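## Task

Rotate the three dice until their upward faces total 3, and have every one of them lying completely on the mat. Each die must rest flat on a face when done. Release everything and pull the robot away at the end. The robot must not tip over or be left leaning, or the attempt fails. Anything that stays in place only because the robot is holding or pressing it is not counted.

## Robot and tools

ROBOT. A wheeled cart with a pan/tilt head and two arms, left_arm and right_arm. Cameras: head_camera, left_wrist_camera, right_wrist_camera. The cart is 0.53 m wide and spans x = -0.35 to 0.07 m. Each arm swings about a vertical pan axis at x = -0.060, y = +0.155 (left) or -0.155 m (right). The shoulder sits 0.03 m outward from that axis at 0.89 m height; links are upper arm 0.116, forearm 0.135, hand 0.162 m. A fixed-jaw tip reaches roughly 0.44 m from its pan axis at most and cannot go below about 0.55 m above the floor.

FRAMES. Base frame: origin on the floor between the drive wheels, x ahead, y to the left, z up; left_hand and right_hand are reported here and mark the fixed-jaw tip, so a held item sits on the swinging-jaw side of it. Hand axes: z along the fingers, y pointing from swinging jaw to fixed jaw. Odometry frame is where the base frame was when the scene began; base_odometry counts wheel rotation only (slip looks like motion), heading positive to the left, -3.142 to 3.142.

execute_actions. Argument actions is a list holding one action or nothing (nothing just reports state and images). An action may hold base, joints, or both; their motions start together. base takes one key only: translate_m, a relative drive in metres along the current heading, positive forward, -1.4 to 1.4; or rotate_rad, a relative on-the-spot turn in radians, positive counter-clockwise seen from above, -3.2 to 3.2. No sideways driving. A base offset is measured from where the base last reported itself. joints is one dictionary keyed by joint name, each value an absolute target in radians (not an offset). Ranges (done tolerance in brackets): head_pan_rad -3.2..3.2 (0.02), 0 ahead, positive left; head_tilt_rad -0.76..1.45 (0.02), 0 level, positive down. Per arm, prefix left_arm_ or right_arm_: shoulder_pan_rad -1.919..1.919 (0.02); shoulder_lift_rad -1.745..1.745 (0.1); elbow_flex_rad -1.69..1.58 (0.07); wrist_flex_rad -1.658..1.658 (0.03); wrist_roll_rad -2.743..2.841 (0.02); gripper_rad 0..1.919 (0.03). Unlisted joints or base may keep pushing toward old targets without any status showing it. An unknown key or out-of-range number makes the whole call rejected with no motion. cameras: list of names or "all"; omitted/null means all, [] means none. The pictures line lists image order.

JOINT GEOMETRY. Pan 0 points left_arm left and right_arm right; positive pan turns clockwise from above; straight ahead is +1.571 (left) and -1.571 (right). With lift, elbow and wrist flex at 0 the upper arm stands nearly upright (tilted 0.24 rad outward) and forearm and fingers are horizontal; positive values bend downward. Their sum is the finger angle below horizontal; 1.571 means pointing down, which requires the forearm no more than 0.08 rad above horizontal. wrist_roll -1.522: jaws close across the arm plane, fixed jaw on the left looking outward; 1.619: fixed jaw on the right; 0.049: closing within the plane, fixed jaw below (level fingers) or toward the pan axis (fingers down). Jaw gap by gripper angle: 0 gives 0.003 m, 0.3 gives 0.026, 0.6 gives 0.049, 1 gives 0.076, 1.919 gives 0.106. The hand body protrudes about 0.08 m above level fingers with fixed jaw left, below them with it right, so keep it left when reaching over furniture. A target under the contact angle squeezes, strongest at 0.2 rad under; going further can trip the jaw. A holding jaw reads off_target; done means empty or light grip.

STOW. Left: pan -1.75, lift 0.05, elbow 1.35, wrist_flex -1.55, wrist_roll -1.52; right identical but pan 1.75. Stowing all at once may jam the hand on the cart; instead set wrist flex and roll first, then the rest. Leaving stow, don't move the wrists first. Stowed, turning needs 0.44 m free radius around the origin. Reversing or turning right next to a desk can hook its edge and topple the robot.

RESULT LINES. base_status and joint_status describe how the last accepted action ended: done (for base, wheels turned the commanded amount, slip included); off_target (stopped short, may still push; for an arm means load, obstruction or trip); time_out (target dropped, holds position). contact_stop never appears. joint command not followed, often with a cause line, means a self/arm-to-arm clearance check blocked that arm's targets (gripper still moves); named joints show not_followed and the targets may be retried each action until valid. on_its_own reports uncommanded motion. OVER-TEMPERATURE FAULT and limit_stop_at_motor_heat report a heat stop; MOTOR HOT warns from 55 °C, stop at 70 °C; resend targets afterwards.

wait: seconds 0 to 10, no new command, returns state and images. zoom_image: camera plus region [x0, y0, x1, y1] in pixels from the top-left, up to 504 by 504, on that camera's latest full image. finished_scene: scene = number of the scene being ended; irreversible, reports success. Replying without any tool call ends everything.

CAUTIONS. Loaded joints sag toward gravity; offset the next target against the observed sag. Hand positions can be off by centimetres. A joint held over about 0.30 rad from target for about 2 s trips to 20 % torque; the simulation runs while you compose replies, so treat such a joint as tripped. Reset: once still, command 0.2 rad from the reading away from the tripping target (or 0.04 past the range end; jaw: the end). Payload about 0.4 kg at full reach, 0.7 kg within 0.28 m. Pulling, especially on something ahead, can tip the robot. Never let the arms or hands collide or press hard. Objects may get nudged occasionally. Avoid drops, slips, slams and hard pushes.

Each tool is called by a JSON object that holds its "api" and its "payload", one argument or row to a line.

## Session

I'll start by looking at the current state and camera views.

{"api": "execute_actions", "payload": {
  "actions": []
}}

Scene clock: 0.00 s.
base_odometry: x=+0.000 y=+0.000 heading=+0.000 (m, m, rad; odometry frame)
base_status: not commanded
joint_positions: head_pan_rad=-0.009 head_tilt_rad=+0.023 left_arm_shoulder_pan_rad=-1.751 left_arm_shoulder_lift_rad=+0.067 left_arm_elbow_flex_rad=+1.318 left_arm_wrist_flex_rad=-1.505 left_arm_wrist_roll_rad=-1.538 left_arm_gripper_rad=+1.920 right_arm_shoulder_pan_rad=+1.748 right_arm_shoulder_lift_rad=-0.010 right_arm_elbow_flex_rad=+1.391 right_arm_wrist_flex_rad=-1.619 right_arm_wrist_roll_rad=-1.514 right_arm_gripper_rad=+1.920
joint_status: not commanded
left_hand: x=-0.3097 y=+0.1017 z=+0.8919 quat_wxyz=(-0.073, -0.661, -0.055, +0.745) (m; base frame)
right_hand: x=-0.3015 y=-0.1196 z=+0.9130 quat_wxyz=(-0.073, +0.616, -0.052, -0.783) (m; base frame)
pictures: head_camera, left_wrist_camera, right_wrist_camera
Images, in order (width x height): head_camera 644x476, left_wrist_camera 644x476, right_wrist_camera 644x476.

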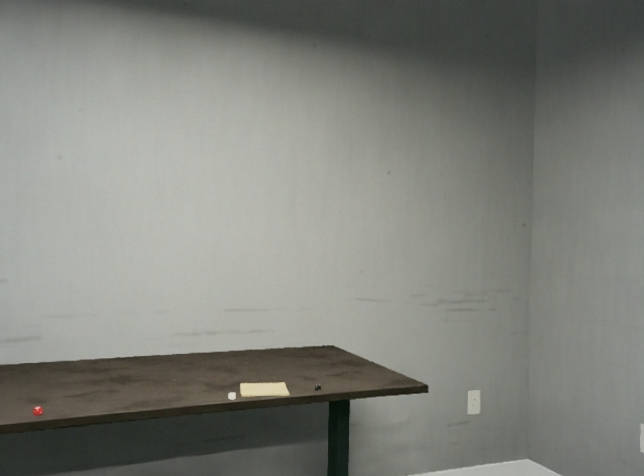

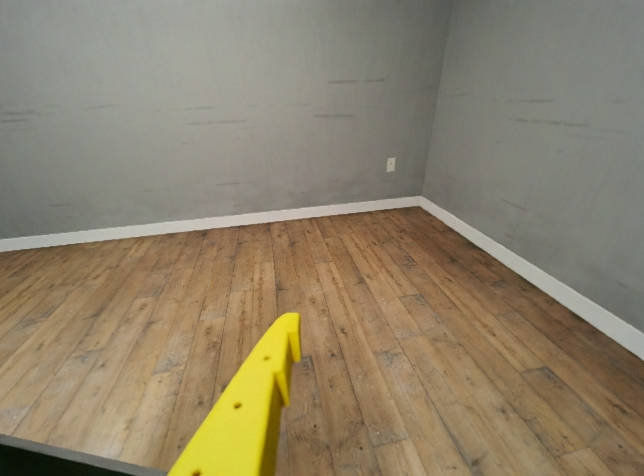

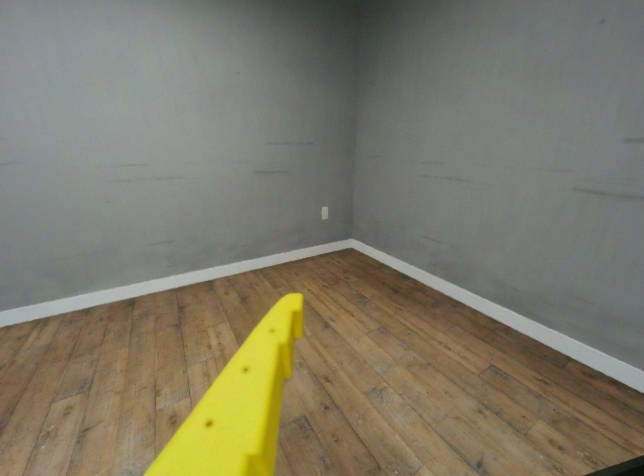

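{"api": "execute_actions", "payload": {
  "actions": [
    {"joints": {"head_tilt_rad": 0.35, "head_pan_rad": 0.2}}
  ],
  "cameras": ["head_camera"]
}}

Scene clock: 3.77 s.
base_odometry: x=+0.000 y=+0.000 heading=+0.000 (m, m, rad; odometry frame)
base_status: not commanded
joint_positions: head_pan_rad=+0.190 head_tilt_rad=+0.343 left_arm_shoulder_pan_rad=-1.751 left_arm_shoulder_lift_rad=+0.067 left_arm_elbow_flex_rad=+1.318 left_arm_wrist_flex_rad=-1.505 left_arm_wrist_roll_rad=-1.538 left_arm_gripper_rad=+1.920 right_arm_shoulder_pan_rad=+1.748 right_arm_shoulder_lift_rad=-0.010 right_arm_elbow_flex_rad=+1.391 right_arm_wrist_flex_rad=-1.619 right_arm_wrist_roll_rad=-1.514 right_arm_gripper_rad=+1.920
joint_status: all done
left_hand: x=-0.3097 y=+0.1017 z=+0.8919 quat_wxyz=(-0.073, -0.661, -0.055, +0.745) (m; base frame)
right_hand: x=-0.3015 y=-0.1196 z=+0.9130 quat_wxyz=(-0.073, +0.616, -0.052, -0.783) (m; base frame)
pictures: head_camera
Images, in order (width x height): head_camera 644x476.

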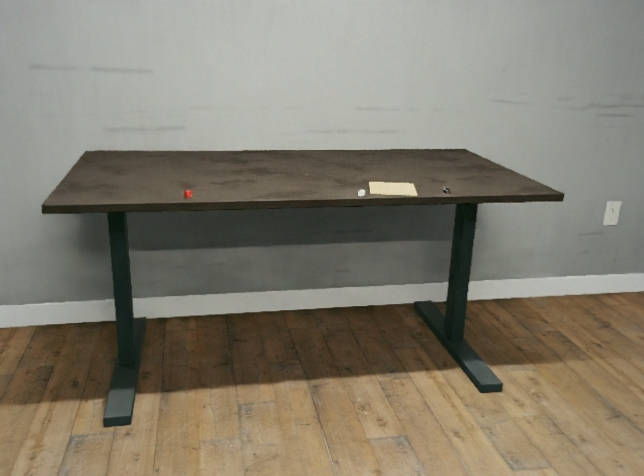

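{"api": "execute_actions", "payload": {
  "actions": [
    {"base": {"rotate_rad": 0.4}, "joints": {"head_pan_rad": -0.1, "head_tilt_rad": 0.4}}
  ],
  "cameras": ["head_camera"]
}}

{"api": "execute_actions", "payload": {
  "actions": [
    {"base": {"translate_m": 0.9}, "joints": {"head_pan_rad": -0.13, "head_tilt_rad": 0.6}}
  ],
  "cameras": ["head_camera"]
}}

Scene clock: 58.00 s.
base_odometry: x=-0.001 y=+0.000 heading=+0.399 (m, m, rad; odometry frame)
base_status: done
joint_positions: head_pan_rad=-0.090 head_tilt_rad=+0.393 left_arm_shoulder_pan_rad=-1.751 left_arm_shoulder_lift_rad=+0.067 left_arm_elbow_flex_rad=+1.318 left_arm_wrist_flex_rad=-1.505 left_arm_wrist_roll_rad=-1.538 left_arm_gripper_rad=+1.920 right_arm_shoulder_pan_rad=+1.748 right_arm_shoulder_lift_rad=-0.010 right_arm_elbow_flex_rad=+1.391 right_arm_wrist_flex_rad=-1.619 right_arm_wrist_roll_rad=-1.514 right_arm_gripper_rad=+1.920
joint_status: all done
left_hand: x=-0.3097 y=+0.1017 z=+0.8919 quat_wxyz=(-0.073, -0.661, -0.055, +0.745) (m; base frame)
right_hand: x=-0.3015 y=-0.1196 z=+0.9130 quat_wxyz=(-0.073, +0.616, -0.052, -0.783) (m; base frame)
pictures: head_camera
Images, in order (width x height): head_camera 644x476.

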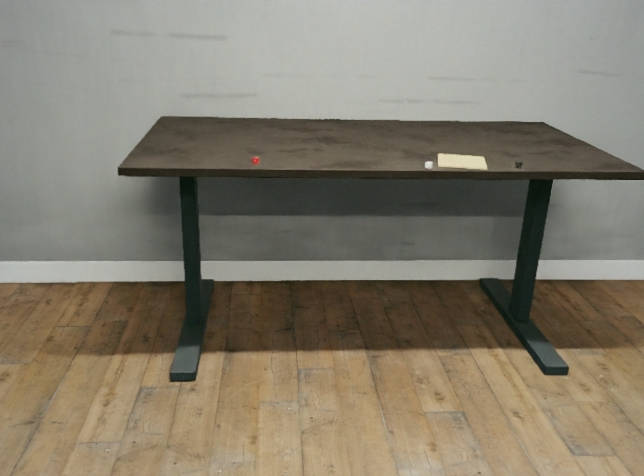

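Scene clock: 63.33 s.
base_odometry: x=+0.827 y=+0.352 heading=+0.401 (m, m, rad; odometry frame)
base_status: done
joint_positions: head_pan_rad=-0.120 head_tilt_rad=+0.594 left_arm_shoulder_pan_rad=-1.751 left_arm_shoulder_lift_rad=+0.067 left_arm_elbow_flex_rad=+1.318 left_arm_wrist_flex_rad=-1.505 left_arm_wrist_roll_rad=-1.538 left_arm_gripper_rad=+1.920 right_arm_shoulder_pan_rad=+1.748 right_arm_shoulder_lift_rad=-0.010 right_arm_elbow_flex_rad=+1.391 right_arm_wrist_flex_rad=-1.619 right_arm_wrist_roll_rad=-1.514 right_arm_gripper_rad=+1.920
joint_status: all done
left_hand: x=-0.3097 y=+0.1017 z=+0.8919 quat_wxyz=(-0.073, -0.661, -0.055, +0.745) (m; base frame)
right_hand: x=-0.3015 y=-0.1196 z=+0.9130 quat_wxyz=(-0.073, +0.616, -0.052, -0.783) (m; base frame)
pictures: head_camera
Images, in order (width x height): head_camera 644x476.

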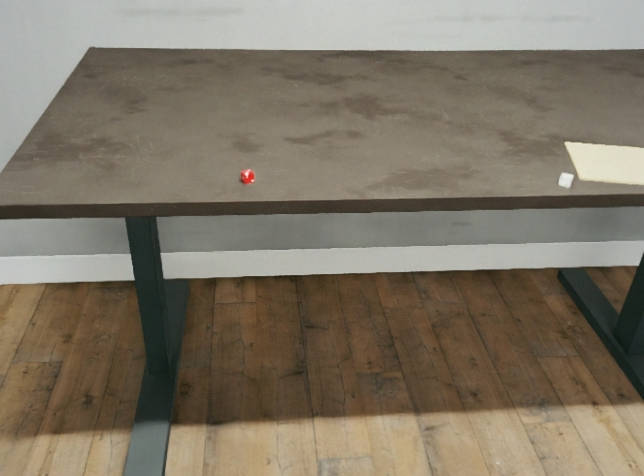

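{"api": "execute_actions", "payload": {
  "actions": [
    {"base": {"translate_m": 0.42}, "joints": {"head_pan_rad": -0.095, "head_tilt_rad": 1.15}}
  ],
  "cameras": ["head_camera"]
}}

Scene clock: 75.23 s.
base_odometry: x=+1.214 y=+0.517 heading=+0.404 (m, m, rad; odometry frame)
base_status: done
joint_positions: head_pan_rad=-0.105 head_tilt_rad=+1.145 left_arm_shoulder_pan_rad=-1.751 left_arm_shoulder_lift_rad=+0.067 left_arm_elbow_flex_rad=+1.318 left_arm_wrist_flex_rad=-1.505 left_arm_wrist_roll_rad=-1.538 left_arm_gripper_rad=+1.920 right_arm_shoulder_pan_rad=+1.748 right_arm_shoulder_lift_rad=-0.010 right_arm_elbow_flex_rad=+1.391 right_arm_wrist_flex_rad=-1.619 right_arm_wrist_roll_rad=-1.514 right_arm_gripper_rad=+1.920
joint_status: all done
left_hand: x=-0.3097 y=+0.1017 z=+0.8919 quat_wxyz=(-0.073, -0.661, -0.055, +0.745) (m; base frame)
right_hand: x=-0.3015 y=-0.1196 z=+0.9130 quat_wxyz=(-0.073, +0.616, -0.052, -0.783) (m; base frame)
pictures: head_camera
Images, in order (width x height): head_camera 644x476.

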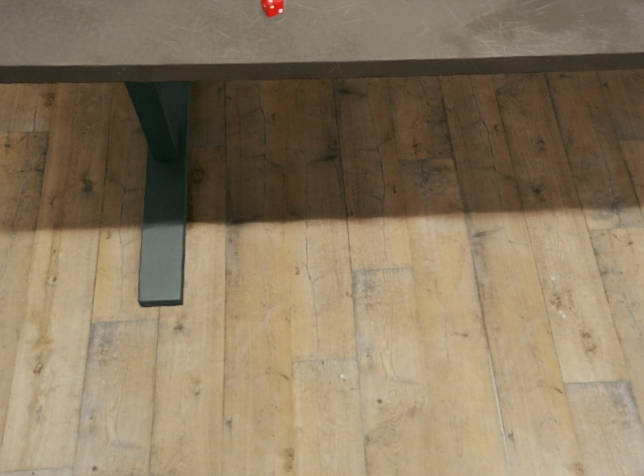

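{"api": "execute_actions", "payload": {
  "actions": [
    {"joints": {"head_pan_rad": 0.0, "head_tilt_rad": 1.45}}
  ],
  "cameras": ["head_camera"]
}}

Scene clock: 86.30 s.
base_odometry: x=+1.214 y=+0.517 heading=+0.404 (m, m, rad; odometry frame)
base_status: not commanded
joint_positions: head_pan_rad=-0.010 head_tilt_rad=+1.445 left_arm_shoulder_pan_rad=-1.751 left_arm_shoulder_lift_rad=+0.067 left_arm_elbow_flex_rad=+1.318 left_arm_wrist_flex_rad=-1.505 left_arm_wrist_roll_rad=-1.538 left_arm_gripper_rad=+1.920 right_arm_shoulder_pan_rad=+1.748 right_arm_shoulder_lift_rad=-0.010 right_arm_elbow_flex_rad=+1.391 right_arm_wrist_flex_rad=-1.619 right_arm_wrist_roll_rad=-1.514 right_arm_gripper_rad=+1.920
joint_status: all done
left_hand: x=-0.3097 y=+0.1017 z=+0.8919 quat_wxyz=(-0.073, -0.661, -0.055, +0.745) (m; base frame)
right_hand: x=-0.3015 y=-0.1196 z=+0.9130 quat_wxyz=(-0.073, +0.616, -0.052, -0.783) (m; base frame)
pictures: head_camera
Images, in order (width x height): head_camera 644x476.

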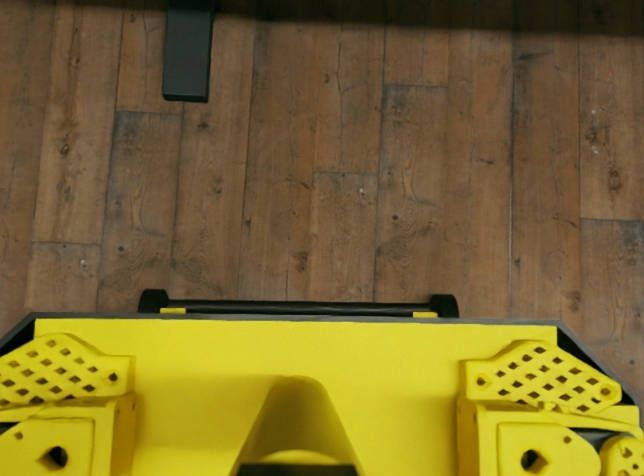

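{"api": "execute_actions", "payload": {
  "actions": [
    {"base": {"translate_m": 0.15}}
  ],
  "cameras": []
}}

{"api": "execute_actions", "payload": {
  "actions": [
    {"base": {"rotate_rad": -1.67}, "joints": {"head_pan_rad": 1.57, "head_tilt_rad": 1.1}}
  ],
  "cameras": ["head_camera"]
}}

Scene clock: 98.70 s.
base_odometry: x=+1.352 y=+0.576 heading=+0.405 (m, m, rad; odometry frame)
base_status: done
joint_positions: head_pan_rad=-0.010 head_tilt_rad=+1.445 left_arm_shoulder_pan_rad=-1.751 left_arm_shoulder_lift_rad=+0.067 left_arm_elbow_flex_rad=+1.318 left_arm_wrist_flex_rad=-1.505 left_arm_wrist_roll_rad=-1.538 left_arm_gripper_rad=+1.920 right_arm_shoulder_pan_rad=+1.748 right_arm_shoulder_lift_rad=-0.010 right_arm_elbow_flex_rad=+1.391 right_arm_wrist_flex_rad=-1.619 right_arm_wrist_roll_rad=-1.514 right_arm_gripper_rad=+1.920
joint_status: not commanded
left_hand: x=-0.3097 y=+0.1017 z=+0.8919 quat_wxyz=(-0.073, -0.661, -0.055, +0.745) (m; base frame)
right_hand: x=-0.3015 y=-0.1196 z=+0.9130 quat_wxyz=(-0.073, +0.616, -0.052, -0.783) (m; base frame)
pictures: none
No camera images: the call's "cameras" was empty. Leave "cameras" out to get every camera's image.

Scene clock: 101.50 s.
base_odometry: x=+1.351 y=+0.576 heading=-1.256 (m, m, rad; odometry frame)
base_status: done
joint_positions: head_pan_rad=+1.560 head_tilt_rad=+1.115 left_arm_shoulder_pan_rad=-1.751 left_arm_shoulder_lift_rad=+0.067 left_arm_elbow_flex_rad=+1.318 left_arm_wrist_flex_rad=-1.505 left_arm_wrist_roll_rad=-1.538 left_arm_gripper_rad=+1.920 right_arm_shoulder_pan_rad=+1.748 right_arm_shoulder_lift_rad=-0.010 right_arm_elbow_flex_rad=+1.391 right_arm_wrist_flex_rad=-1.619 right_arm_wrist_roll_rad=-1.514 right_arm_gripper_rad=+1.920
joint_status: all done
left_hand: x=-0.3097 y=+0.1017 z=+0.8919 quat_wxyz=(-0.073, -0.661, -0.055, +0.745) (m; base frame)
right_hand: x=-0.3015 y=-0.1196 z=+0.9130 quat_wxyz=(-0.073, +0.616, -0.052, -0.783) (m; base frame)
pictures: head_camera
Images, in order (width x height): head_camera 644x476.

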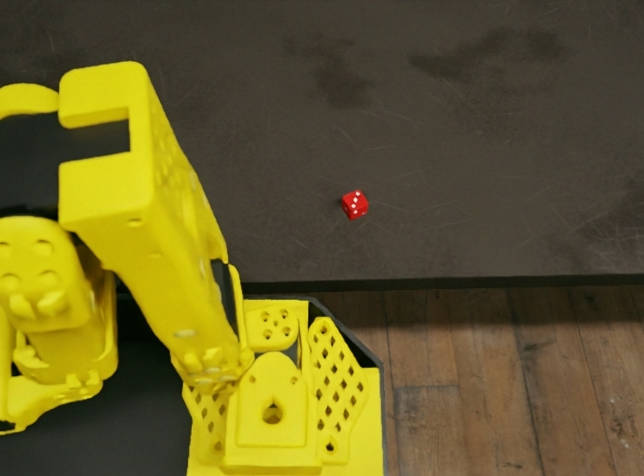

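{"api": "zoom_image", "payload": {
  "camera": "head_camera",
  "region": [294, 150, 414, 260]
}}

Region (294, 150, 414, 260) of head_camera's 644x476 image, scaled by 4.200; it fills the top 462 rows of this view, and the rest is white.

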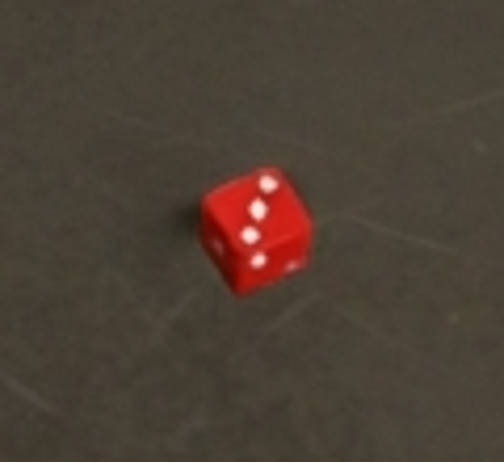

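{"api": "execute_actions", "payload": {
  "actions": [
    {"joints": {"left_arm_shoulder_pan_rad": 0.34, "left_arm_shoulder_lift_rad": 0.11, "left_arm_elbow_flex_rad": -0.11}}
  ],
  "cameras": ["head_camera"]
}}

{"api": "execute_actions", "payload": {
  "actions": [
    {"joints": {"left_arm_wrist_flex_rad": 1.57, "left_arm_wrist_roll_rad": 0.92, "left_arm_gripper_rad": 0.7}}
  ],
  "cameras": ["head_camera", "left_wrist_camera"]
}}

Scene clock: 139.87 s.
base_odometry: x=+1.351 y=+0.576 heading=-1.256 (m, m, rad; odometry frame)
base_status: not commanded
joint_positions: head_pan_rad=+1.560 head_tilt_rad=+1.115 left_arm_shoulder_pan_rad=+0.331 left_arm_shoulder_lift_rad=+0.119 left_arm_elbow_flex_rad=-0.071 left_arm_wrist_flex_rad=-1.505 left_arm_wrist_roll_rad=-1.538 left_arm_gripper_rad=+1.920 right_arm_shoulder_pan_rad=+1.748 right_arm_shoulder_lift_rad=-0.010 right_arm_elbow_flex_rad=+1.391 right_arm_wrist_flex_rad=-1.619 right_arm_wrist_roll_rad=-1.514 right_arm_gripper_rad=+1.920
joint_status: all done
left_hand: x=+0.0057 y=+0.3701 z=+1.1607 quat_wxyz=(+0.808, -0.033, +0.046, +0.586) (m; base frame)
right_hand: x=-0.3015 y=-0.1196 z=+0.9130 quat_wxyz=(-0.073, +0.616, -0.052, -0.783) (m; base frame)
pictures: head_camera
Images, in order (width x height): head_camera 644x476.

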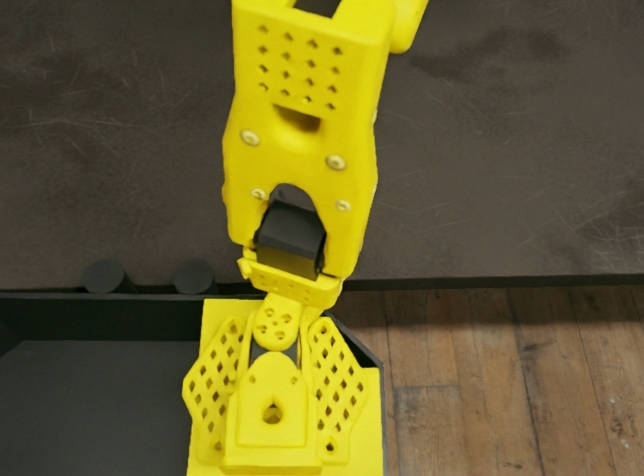

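Scene clock: 142.63 s.
base_odometry: x=+1.351 y=+0.576 heading=-1.256 (m, m, rad; odometry frame)
base_status: not commanded
joint_positions: head_pan_rad=+1.560 head_tilt_rad=+1.115 left_arm_shoulder_pan_rad=+0.331 left_arm_shoulder_lift_rad=+0.124 left_arm_elbow_flex_rad=-0.075 left_arm_wrist_flex_rad=+1.563 left_arm_wrist_roll_rad=+0.911 left_arm_gripper_rad=+0.708 right_arm_shoulder_pan_rad=+1.748 right_arm_shoulder_lift_rad=-0.010 right_arm_elbow_flex_rad=+1.391 right_arm_wrist_flex_rad=-1.619 right_arm_wrist_roll_rad=-1.514 right_arm_gripper_rad=+1.920
joint_status: all done
left_hand: x=+0.0095 y=+0.3379 z=+0.8406 quat_wxyz=(-0.017, -0.965, -0.262, +0.012) (m; base frame)
right_hand: x=-0.3015 y=-0.1196 z=+0.9130 quat_wxyz=(-0.073, +0.616, -0.052, -0.783) (m; base frame)
pictures: head_camera, left_wrist_camera
Images, in order (width x height): head_camera 644x476, left_wrist_camera 644x476.

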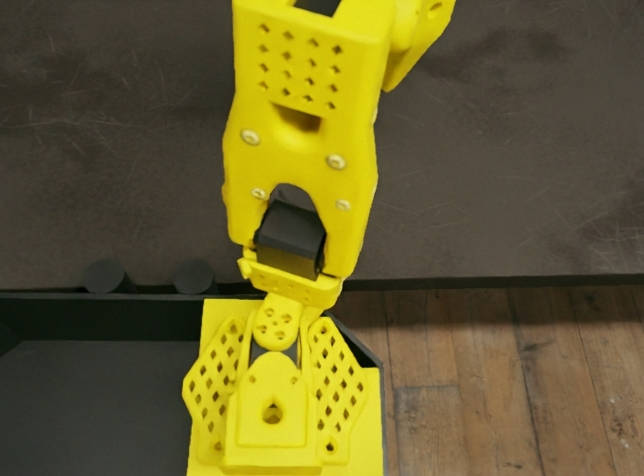

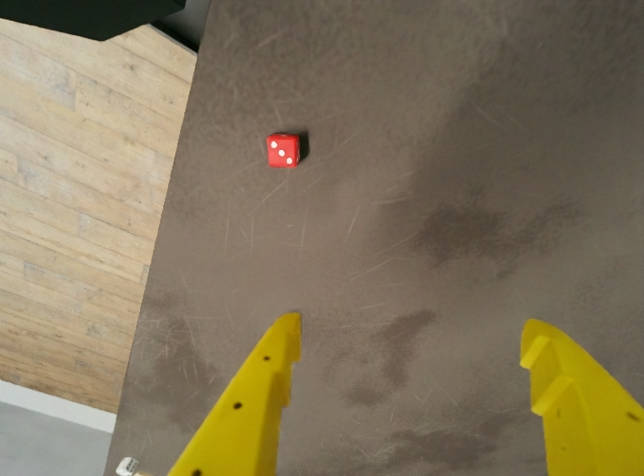

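{"api": "execute_actions", "payload": {
  "actions": [
    {"joints": {"left_arm_shoulder_pan_rad": 0.33, "left_arm_shoulder_lift_rad": -0.273, "left_arm_elbow_flex_rad": 0.6, "left_arm_wrist_flex_rad": 1.22}}
  ],
  "cameras": ["head_camera", "left_wrist_camera"]
}}

Scene clock: 169.60 s.
base_odometry: x=+1.351 y=+0.576 heading=-1.256 (m, m, rad; odometry frame)
base_status: not commanded
joint_positions: head_pan_rad=+1.560 head_tilt_rad=+1.115 left_arm_shoulder_pan_rad=+0.331 left_arm_shoulder_lift_rad=-0.244 left_arm_elbow_flex_rad=+0.602 left_arm_wrist_flex_rad=+1.225 left_arm_wrist_roll_rad=+0.912 left_arm_gripper_rad=+0.708 right_arm_shoulder_pan_rad=+1.748 right_arm_shoulder_lift_rad=-0.010 right_arm_elbow_flex_rad=+1.391 right_arm_wrist_flex_rad=-1.619 right_arm_wrist_roll_rad=-1.514 right_arm_gripper_rad=+1.920
joint_status: all done
left_hand: x=-0.0048 y=+0.2964 z=+0.8072 quat_wxyz=(-0.005, -0.965, -0.263, +0.003) (m; base frame)
right_hand: x=-0.3015 y=-0.1196 z=+0.9130 quat_wxyz=(-0.073, +0.616, -0.052, -0.783) (m; base frame)
pictures: head_camera, left_wrist_camera
Images, in order (width x height): head_camera 644x476, left_wrist_camera 644x476.

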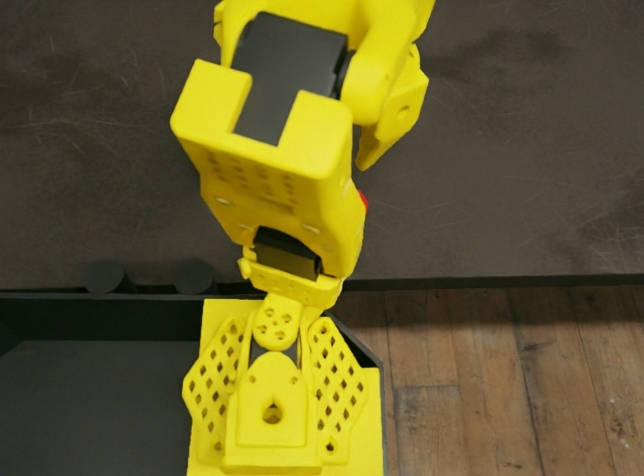

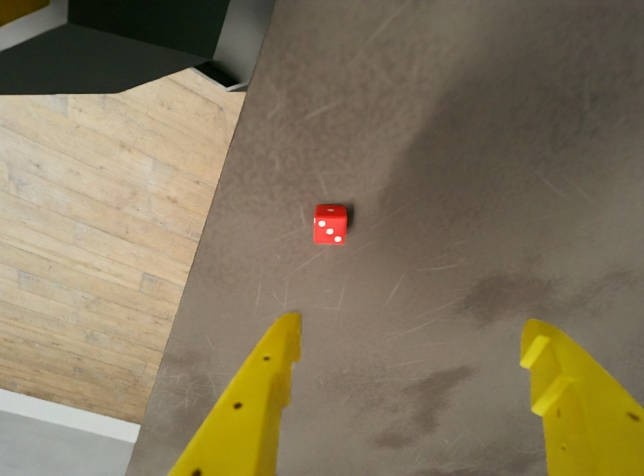

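{"api": "execute_actions", "payload": {
  "actions": [
    {"joints": {"left_arm_shoulder_lift_rad": -0.16, "left_arm_elbow_flex_rad": 0.74, "left_arm_wrist_flex_rad": 0.97}}
  ],
  "cameras": ["left_wrist_camera"]
}}

Scene clock: 174.07 s.
base_odometry: x=+1.351 y=+0.576 heading=-1.256 (m, m, rad; odometry frame)
base_status: not commanded
joint_positions: head_pan_rad=+1.560 head_tilt_rad=+1.115 left_arm_shoulder_pan_rad=+0.331 left_arm_shoulder_lift_rad=-0.158 left_arm_elbow_flex_rad=+0.742 left_arm_wrist_flex_rad=+0.977 left_arm_wrist_roll_rad=+0.912 left_arm_gripper_rad=+0.708 right_arm_shoulder_pan_rad=+1.748 right_arm_shoulder_lift_rad=-0.010 right_arm_elbow_flex_rad=+1.391 right_arm_wrist_flex_rad=-1.619 right_arm_wrist_roll_rad=-1.514 right_arm_gripper_rad=+1.920
joint_status: all done
left_hand: x=-0.0045 y=+0.2973 z=+0.7791 quat_wxyz=(+0.005, -0.965, -0.263, -0.003) (m; base frame)
right_hand: x=-0.3015 y=-0.1196 z=+0.9130 quat_wxyz=(-0.073, +0.616, -0.052, -0.783) (m; base frame)
pictures: left_wrist_camera
Images, in order (width x height): left_wrist_camera 644x476.

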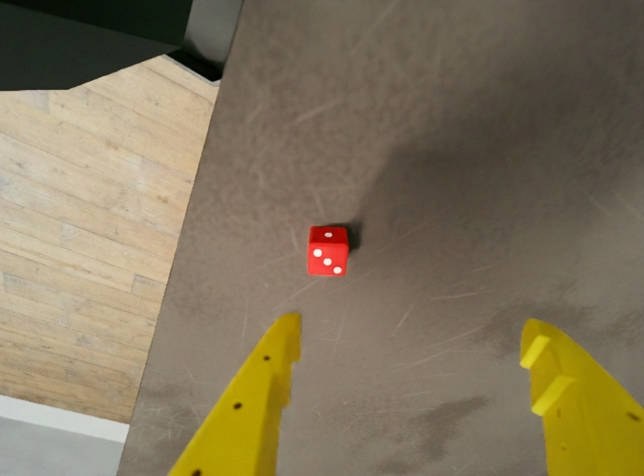

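{"api": "execute_actions", "payload": {
  "actions": [
    {"joints": {"left_arm_shoulder_pan_rad": 0.42, "left_arm_shoulder_lift_rad": 0.06, "left_arm_elbow_flex_rad": 0.735, "left_arm_wrist_flex_rad": 0.77, "left_arm_wrist_roll_rad": 1.0}}
  ],
  "cameras": ["left_wrist_camera"]
}}

Scene clock: 187.10 s.
base_odometry: x=+1.351 y=+0.576 heading=-1.256 (m, m, rad; odometry frame)
base_status: not commanded
joint_positions: head_pan_rad=+1.560 head_tilt_rad=+1.115 left_arm_shoulder_pan_rad=+0.410 left_arm_shoulder_lift_rad=+0.062 left_arm_elbow_flex_rad=+0.742 left_arm_wrist_flex_rad=+0.777 left_arm_wrist_roll_rad=+0.990 left_arm_gripper_rad=+0.708 right_arm_shoulder_pan_rad=+1.748 right_arm_shoulder_lift_rad=-0.010 right_arm_elbow_flex_rad=+1.391 right_arm_wrist_flex_rad=-1.619 right_arm_wrist_roll_rad=-1.514 right_arm_gripper_rad=+1.920
joint_status: all done
left_hand: x=+0.0086 y=+0.2959 z=+0.7506 quat_wxyz=(-0.004, -0.965, -0.263, +0.003) (m; base frame)
right_hand: x=-0.3015 y=-0.1196 z=+0.9130 quat_wxyz=(-0.073, +0.616, -0.052, -0.783) (m; base frame)
pictures: left_wrist_camera
Images, in order (width x height): left_wrist_camera 644x476.

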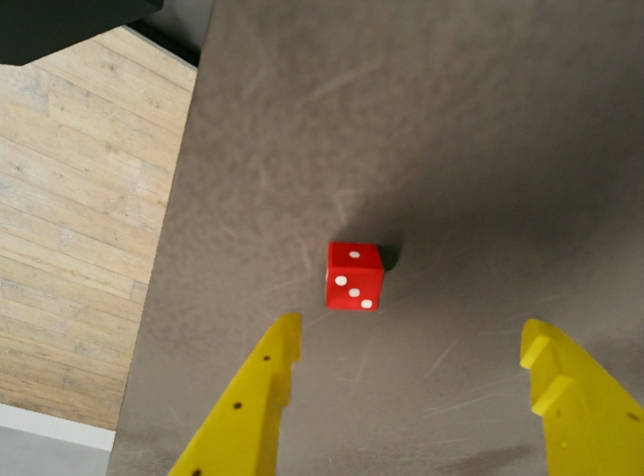

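{"api": "execute_actions", "payload": {
  "actions": [
    {"joints": {"left_arm_shoulder_lift_rad": 0.32, "left_arm_elbow_flex_rad": 0.725, "left_arm_wrist_flex_rad": 0.52}}
  ],
  "cameras": ["left_wrist_camera"]
}}

Scene clock: 193.27 s.
base_odometry: x=+1.351 y=+0.576 heading=-1.256 (m, m, rad; odometry frame)
base_status: not commanded
joint_positions: head_pan_rad=+1.560 head_tilt_rad=+1.115 left_arm_shoulder_pan_rad=+0.414 left_arm_shoulder_lift_rad=+0.256 left_arm_elbow_flex_rad=+0.742 left_arm_wrist_flex_rad=+0.596 left_arm_wrist_roll_rad=+0.990 left_arm_gripper_rad=+0.708 right_arm_shoulder_pan_rad=+1.748 right_arm_shoulder_lift_rad=-0.010 right_arm_elbow_flex_rad=+1.391 right_arm_wrist_flex_rad=-1.619 right_arm_wrist_roll_rad=-1.514 right_arm_gripper_rad=+1.920
joint_status: left_arm_wrist_flex_rad off_target (ended at +0.596, target +0.520); the others done
left_hand: x=+0.0086 y=+0.2946 z=+0.7249 quat_wxyz=(-0.009, -0.965, -0.261, +0.007) (m; base frame)
right_hand: x=-0.3015 y=-0.1196 z=+0.9130 quat_wxyz=(-0.073, +0.616, -0.052, -0.783) (m; base frame)
pictures: left_wrist_camera
Images, in order (width x height): left_wrist_camera 644x476.

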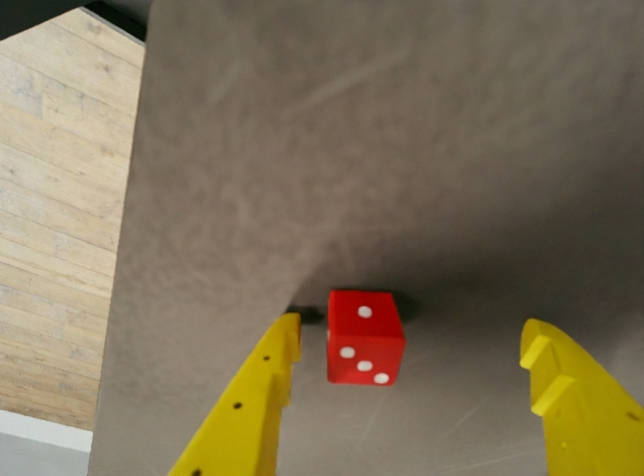

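{"api": "execute_actions", "payload": {
  "actions": [
    {"joints": {"left_arm_shoulder_lift_rad": 0.225, "left_arm_elbow_flex_rad": 0.742, "left_arm_wrist_flex_rad": 0.605, "left_arm_gripper_rad": 0.03}}
  ],
  "cameras": ["left_wrist_camera"]
}}

Scene clock: 197.50 s.
base_odometry: x=+1.351 y=+0.576 heading=-1.256 (m, m, rad; odometry frame)
base_status: not commanded
joint_positions: head_pan_rad=+1.560 head_tilt_rad=+1.115 left_arm_shoulder_pan_rad=+0.414 left_arm_shoulder_lift_rad=+0.225 left_arm_elbow_flex_rad=+0.740 left_arm_wrist_flex_rad=+0.601 left_arm_wrist_roll_rad=+0.992 left_arm_gripper_rad=+0.175 right_arm_shoulder_pan_rad=+1.748 right_arm_shoulder_lift_rad=-0.010 right_arm_elbow_flex_rad=+1.391 right_arm_wrist_flex_rad=-1.619 right_arm_wrist_roll_rad=-1.514 right_arm_gripper_rad=+1.920
joint_status: left_arm_gripper_rad off_target (ended at +0.175, target +0.030); the others done
left_hand: x=+0.0105 y=+0.2990 z=+0.7290 quat_wxyz=(+0.002, -0.965, -0.262, -0.002) (m; base frame)
right_hand: x=-0.3015 y=-0.1196 z=+0.9130 quat_wxyz=(-0.073, +0.616, -0.052, -0.783) (m; base frame)
pictures: left_wrist_camera
Images, in order (width x height): left_wrist_camera 644x476.

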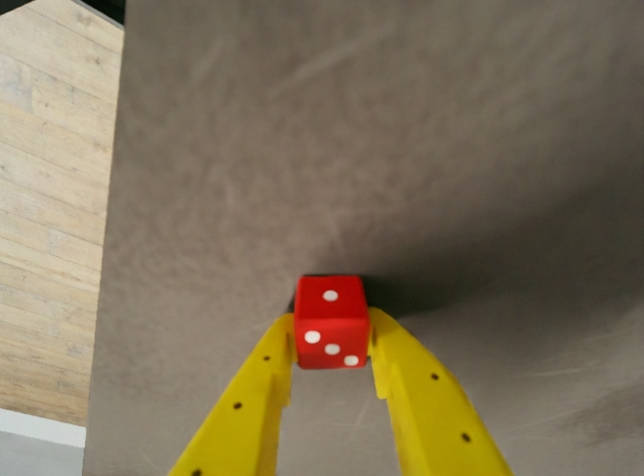

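{"api": "execute_actions", "payload": {
  "actions": [
    {"joints": {"left_arm_shoulder_lift_rad": -0.29, "left_arm_elbow_flex_rad": 0.6, "left_arm_wrist_flex_rad": 1.22}}
  ],
  "cameras": []
}}

{"api": "execute_actions", "payload": {
  "actions": [
    {"joints": {"left_arm_shoulder_pan_rad": 0.8, "left_arm_wrist_roll_rad": -1.52, "left_arm_wrist_flex_rad": -1.1, "head_pan_rad": 1.15, "head_tilt_rad": 0.95}}
  ],
  "cameras": ["head_camera", "left_wrist_camera"]
}}

Scene clock: 230.23 s.
base_odometry: x=+1.351 y=+0.576 heading=-1.256 (m, m, rad; odometry frame)
base_status: not commanded
joint_positions: head_pan_rad=+1.560 head_tilt_rad=+1.115 left_arm_shoulder_pan_rad=+0.414 left_arm_shoulder_lift_rad=-0.263 left_arm_elbow_flex_rad=+0.631 left_arm_wrist_flex_rad=+1.211 left_arm_wrist_roll_rad=+0.992 left_arm_gripper_rad=+0.175 right_arm_shoulder_pan_rad=+1.748 right_arm_shoulder_lift_rad=-0.010 right_arm_elbow_flex_rad=+1.391 right_arm_wrist_flex_rad=-1.619 right_arm_wrist_roll_rad=-1.514 right_arm_gripper_rad=+1.920
joint_status: all done
left_hand: x=+0.0064 y=+0.2897 z=+0.8058 quat_wxyz=(-0.003, -0.965, -0.262, +0.003) (m; base frame)
right_hand: x=-0.3015 y=-0.1196 z=+0.9130 quat_wxyz=(-0.073, +0.616, -0.052, -0.783) (m; base frame)
pictures: none
No camera images: the call's "cameras" was empty. Leave "cameras" out to get every camera's image.

Scene clock: 232.93 s.
base_odometry: x=+1.351 y=+0.576 heading=-1.256 (m, m, rad; odometry frame)
base_status: not commanded
joint_positions: head_pan_rad=+1.160 head_tilt_rad=+0.965 left_arm_shoulder_pan_rad=+0.789 left_arm_shoulder_lift_rad=-0.263 left_arm_elbow_flex_rad=+0.631 left_arm_wrist_flex_rad=-1.085 left_arm_wrist_roll_rad=-1.511 left_arm_gripper_rad=+0.175 right_arm_shoulder_pan_rad=+1.748 right_arm_shoulder_lift_rad=-0.010 right_arm_elbow_flex_rad=+1.391 right_arm_wrist_flex_rad=-1.619 right_arm_wrist_roll_rad=-1.514 right_arm_gripper_rad=+1.920
joint_status: all done
left_hand: x=+0.1313 y=+0.3557 z=+1.0715 quat_wxyz=(+0.843, -0.160, +0.382, +0.342) (m; base frame)
right_hand: x=-0.3015 y=-0.1196 z=+0.9130 quat_wxyz=(-0.073, +0.616, -0.052, -0.783) (m; base frame)
pictures: head_camera, left_wrist_camera
Images, in order (width x height): head_camera 644x476, left_wrist_camera 644x476.

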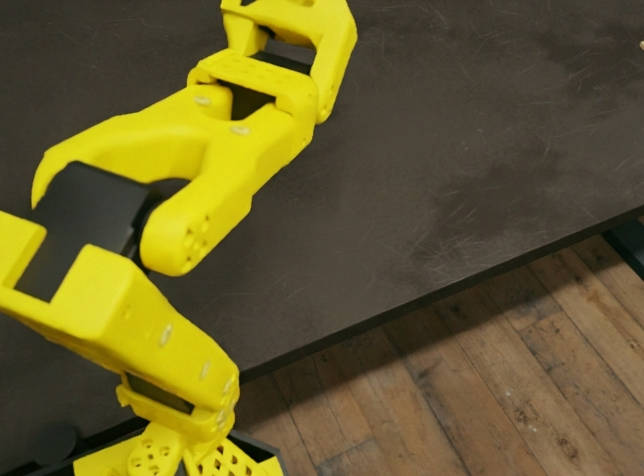

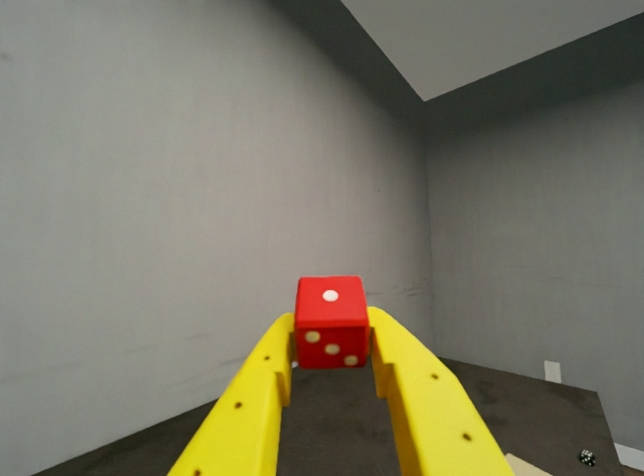

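Die still held. Now lower to the near-level pose above the table.

{"api": "execute_actions", "payload": {
  "actions": [
    {"joints": {"left_arm_shoulder_lift_rad": 0.93, "left_arm_elbow_flex_rad": 0.29, "left_arm_wrist_flex_rad": -1.1}}
  ],
  "cameras": ["head_camera", "left_wrist_camera"]
}}

Scene clock: 236.70 s.
base_odometry: x=+1.351 y=+0.576 heading=-1.256 (m, m, rad; odometry frame)
base_status: not commanded
joint_positions: head_pan_rad=+1.160 head_tilt_rad=+0.965 left_arm_shoulder_pan_rad=+0.789 left_arm_shoulder_lift_rad=+0.944 left_arm_elbow_flex_rad=+0.318 left_arm_wrist_flex_rad=-1.088 left_arm_wrist_roll_rad=-1.511 left_arm_gripper_rad=+0.175 right_arm_shoulder_pan_rad=+1.748 right_arm_shoulder_lift_rad=-0.010 right_arm_elbow_flex_rad=+1.391 right_arm_wrist_flex_rad=-1.619 right_arm_wrist_roll_rad=-1.514 right_arm_gripper_rad=+1.920
joint_status: all done
left_hand: x=+0.1773 y=+0.4013 z=+0.7821 quat_wxyz=(+0.596, -0.296, +0.707, +0.242) (m; base frame)
right_hand: x=-0.3015 y=-0.1196 z=+0.9130 quat_wxyz=(-0.073, +0.616, -0.052, -0.783) (m; base frame)
pictures: head_camera, left_wrist_camera
Images, in order (width x height): head_camera 644x476, left_wrist_camera 644x476.

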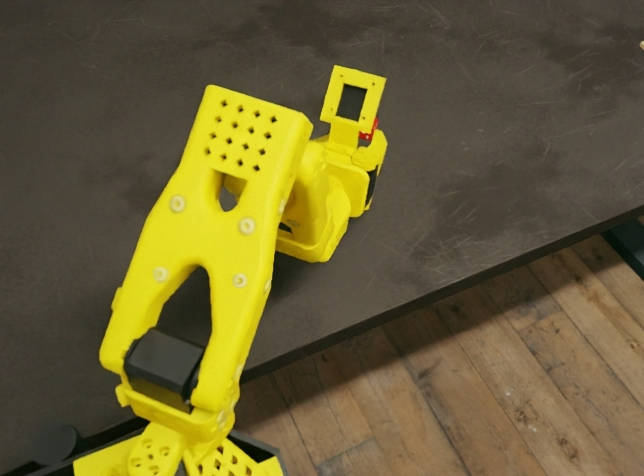

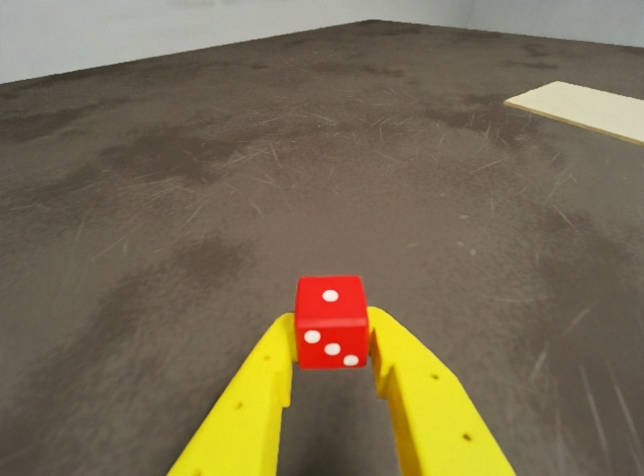

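{"api": "execute_actions", "payload": {
  "actions": [
    {"joints": {"left_arm_shoulder_lift_rad": 1.25, "left_arm_elbow_flex_rad": 0.01, "left_arm_wrist_flex_rad": -1.16}}
  ],
  "cameras": ["head_camera", "left_wrist_camera"]
}}

Scene clock: 240.47 s.
base_odometry: x=+1.351 y=+0.576 heading=-1.256 (m, m, rad; odometry frame)
base_status: not commanded
joint_positions: head_pan_rad=+1.160 head_tilt_rad=+0.965 left_arm_shoulder_pan_rad=+0.789 left_arm_shoulder_lift_rad=+1.265 left_arm_elbow_flex_rad=+0.037 left_arm_wrist_flex_rad=-1.143 left_arm_wrist_roll_rad=-1.511 left_arm_gripper_rad=+0.175 right_arm_shoulder_pan_rad=+1.748 right_arm_shoulder_lift_rad=-0.010 right_arm_elbow_flex_rad=+1.391 right_arm_wrist_flex_rad=-1.619 right_arm_wrist_roll_rad=-1.514 right_arm_gripper_rad=+1.920
joint_status: all done
left_hand: x=+0.1798 y=+0.4037 z=+0.7467 quat_wxyz=(+0.601, -0.294, +0.702, +0.244) (m; base frame)
right_hand: x=-0.3015 y=-0.1196 z=+0.9130 quat_wxyz=(-0.073, +0.616, -0.052, -0.783) (m; base frame)
pictures: head_camera, left_wrist_camera
Images, in order (width x height): head_camera 644x476, left_wrist_camera 644x476.

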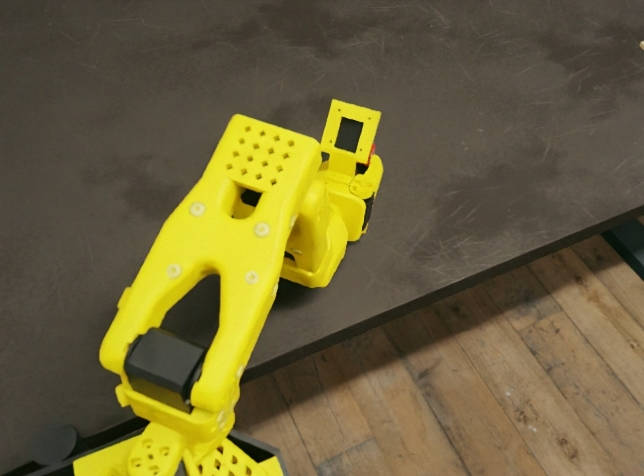

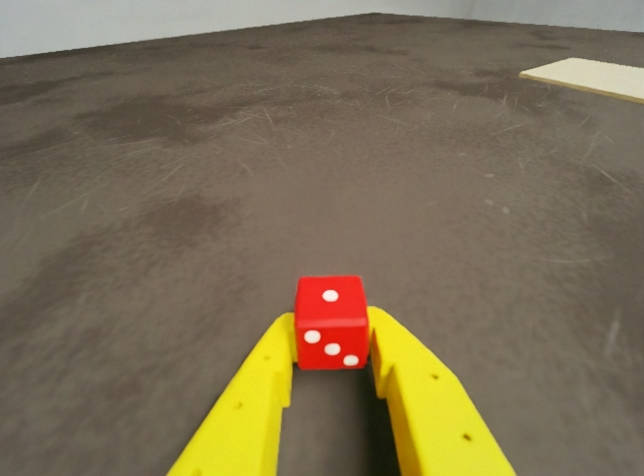

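{"api": "execute_actions", "payload": {
  "actions": [
    {"joints": {"left_arm_shoulder_lift_rad": 1.29}}
  ],
  "cameras": ["left_wrist_camera"]
}}

Scene clock: 244.03 s.
base_odometry: x=+1.351 y=+0.576 heading=-1.256 (m, m, rad; odometry frame)
base_status: not commanded
joint_positions: head_pan_rad=+1.160 head_tilt_rad=+0.965 left_arm_shoulder_pan_rad=+0.789 left_arm_shoulder_lift_rad=+1.296 left_arm_elbow_flex_rad=+0.031 left_arm_wrist_flex_rad=-1.148 left_arm_wrist_roll_rad=-1.511 left_arm_gripper_rad=+0.175 right_arm_shoulder_pan_rad=+1.748 right_arm_shoulder_lift_rad=-0.010 right_arm_elbow_flex_rad=+1.391 right_arm_wrist_flex_rad=-1.619 right_arm_wrist_roll_rad=-1.514 right_arm_gripper_rad=+1.920
joint_status: all done
left_hand: x=+0.1773 y=+0.4012 z=+0.7391 quat_wxyz=(+0.594, -0.296, +0.708, +0.241) (m; base frame)
right_hand: x=-0.3015 y=-0.1196 z=+0.9130 quat_wxyz=(-0.073, +0.616, -0.052, -0.783) (m; base frame)
pictures: left_wrist_camera
Images, in order (width x height): left_wrist_camera 644x476.

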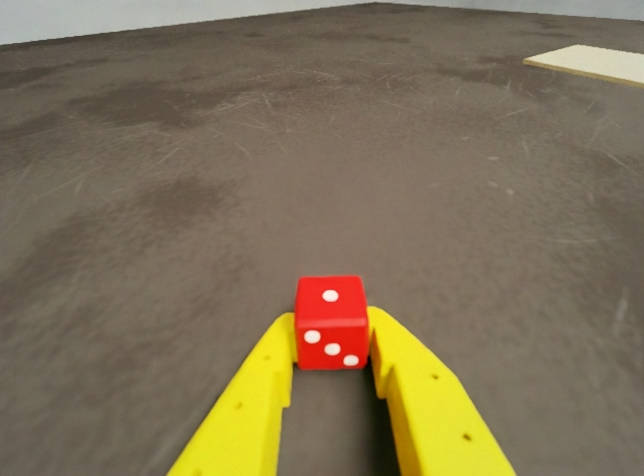

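{"api": "execute_actions", "payload": {
  "actions": [
    {"joints": {"left_arm_gripper_rad": 0.6}}
  ],
  "cameras": ["head_camera", "left_wrist_camera"]
}}

Scene clock: 246.87 s.
base_odometry: x=+1.351 y=+0.576 heading=-1.256 (m, m, rad; odometry frame)
base_status: not commanded
joint_positions: head_pan_rad=+1.160 head_tilt_rad=+0.965 left_arm_shoulder_pan_rad=+0.791 left_arm_shoulder_lift_rad=+1.296 left_arm_elbow_flex_rad=+0.028 left_arm_wrist_flex_rad=-1.149 left_arm_wrist_roll_rad=-1.511 left_arm_gripper_rad=+0.590 right_arm_shoulder_pan_rad=+1.748 right_arm_shoulder_lift_rad=-0.010 right_arm_elbow_flex_rad=+1.391 right_arm_wrist_flex_rad=-1.619 right_arm_wrist_roll_rad=-1.514 right_arm_gripper_rad=+1.920
joint_status: all done
left_hand: x=+0.1780 y=+0.4012 z=+0.7399 quat_wxyz=(+0.596, -0.295, +0.707, +0.241) (m; base frame)
right_hand: x=-0.3015 y=-0.1196 z=+0.9130 quat_wxyz=(-0.073, +0.616, -0.052, -0.783) (m; base frame)
pictures: head_camera, left_wrist_camera
Images, in order (width x height): head_camera 644x476, left_wrist_camera 644x476.

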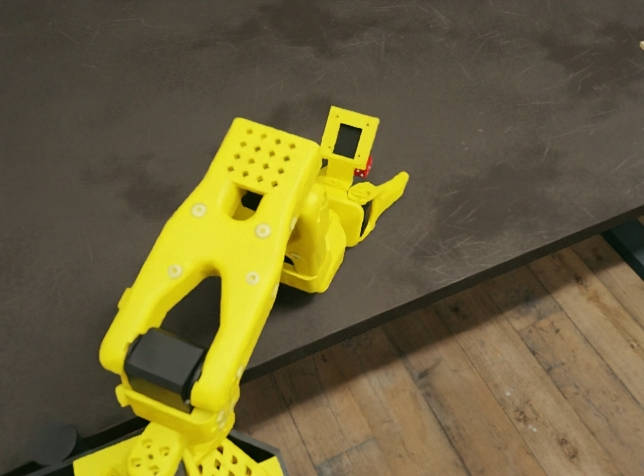

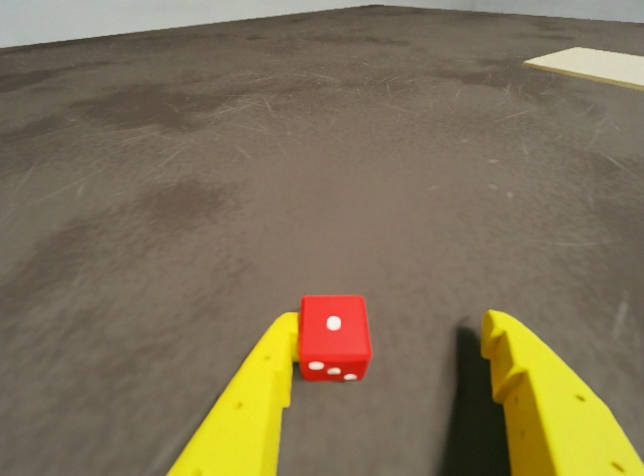

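{"api": "execute_actions", "payload": {
  "actions": [
    {"joints": {"left_arm_shoulder_pan_rad": 0.765, "left_arm_shoulder_lift_rad": 0.9}}
  ],
  "cameras": ["left_wrist_camera"]
}}

{"api": "execute_actions", "payload": {
  "actions": [
    {"base": {"translate_m": 0.2}, "joints": {"left_arm_shoulder_pan_rad": 0.13, "left_arm_shoulder_lift_rad": 0.3, "left_arm_elbow_flex_rad": -0.33, "left_arm_wrist_flex_rad": 1.57, "left_arm_wrist_roll_rad": -0.58, "left_arm_gripper_rad": 0.7}}
  ],
  "cameras": ["head_camera", "left_wrist_camera"]
}}

Scene clock: 263.97 s.
base_odometry: x=+1.351 y=+0.576 heading=-1.256 (m, m, rad; odometry frame)
base_status: not commanded
joint_positions: head_pan_rad=+1.160 head_tilt_rad=+0.965 left_arm_shoulder_pan_rad=+0.774 left_arm_shoulder_lift_rad=+0.952 left_arm_elbow_flex_rad=+0.028 left_arm_wrist_flex_rad=-1.149 left_arm_wrist_roll_rad=-1.513 left_arm_gripper_rad=+0.592 right_arm_shoulder_pan_rad=+1.748 right_arm_shoulder_lift_rad=-0.010 right_arm_elbow_flex_rad=+1.391 right_arm_wrist_flex_rad=-1.619 right_arm_wrist_roll_rad=-1.514 right_arm_gripper_rad=+1.920
joint_status: all done
left_hand: x=+0.1974 y=+0.4293 z=+0.8540 quat_wxyz=(+0.706, -0.253, +0.593, +0.293) (m; base frame)
right_hand: x=-0.3015 y=-0.1196 z=+0.9130 quat_wxyz=(-0.073, +0.616, -0.052, -0.783) (m; base frame)
pictures: left_wrist_camera
Images, in order (width x height): left_wrist_camera 644x476.

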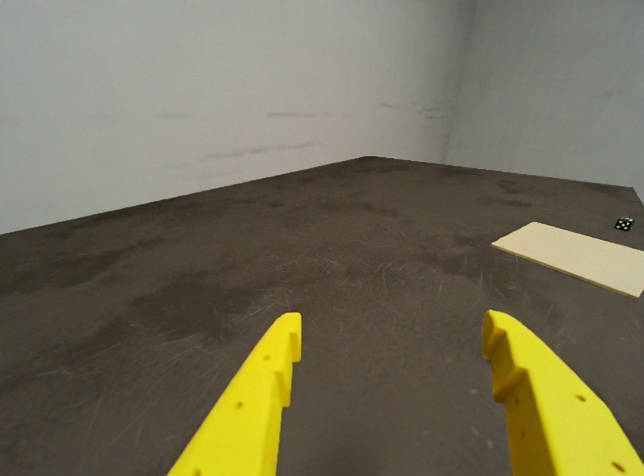

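Scene clock: 266.50 s.
base_odometry: x=+1.412 y=+0.386 heading=-1.259 (m, m, rad; odometry frame)
base_status: done
joint_positions: head_pan_rad=+1.160 head_tilt_rad=+0.965 left_arm_shoulder_pan_rad=+0.139 left_arm_shoulder_lift_rad=+0.345 left_arm_elbow_flex_rad=-0.294 left_arm_wrist_flex_rad=+1.563 left_arm_wrist_roll_rad=-0.588 left_arm_gripper_rad=+0.692 right_arm_shoulder_pan_rad=+1.748 right_arm_shoulder_lift_rad=-0.010 right_arm_elbow_flex_rad=+1.391 right_arm_wrist_flex_rad=-1.619 right_arm_wrist_roll_rad=-1.514 right_arm_gripper_rad=+1.920
joint_status: all done
left_hand: x=-0.0343 y=+0.3700 z=+0.8287 quat_wxyz=(-0.021, -0.926, +0.378, -0.005) (m; base frame)
right_hand: x=-0.3015 y=-0.1196 z=+0.9130 quat_wxyz=(-0.073, +0.616, -0.052, -0.783) (m; base frame)
pictures: head_camera, left_wrist_camera
Images, in order (width x height): head_camera 644x476, left_wrist_camera 644x476.

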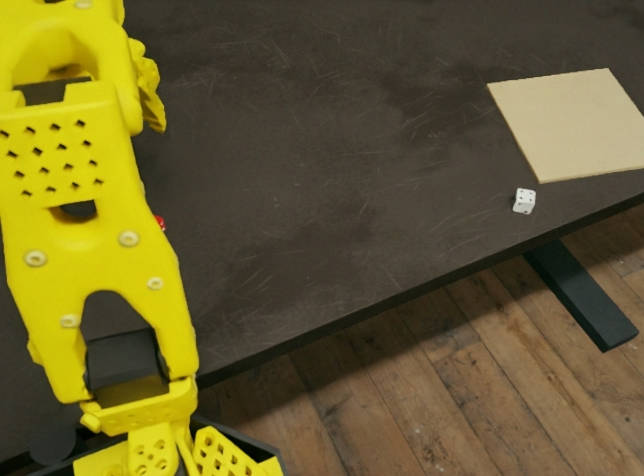

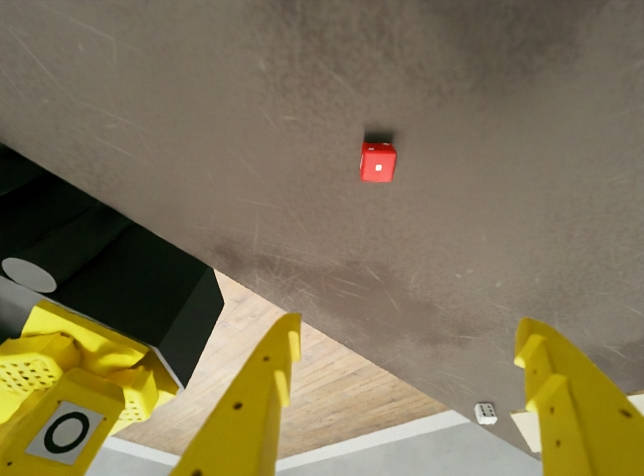

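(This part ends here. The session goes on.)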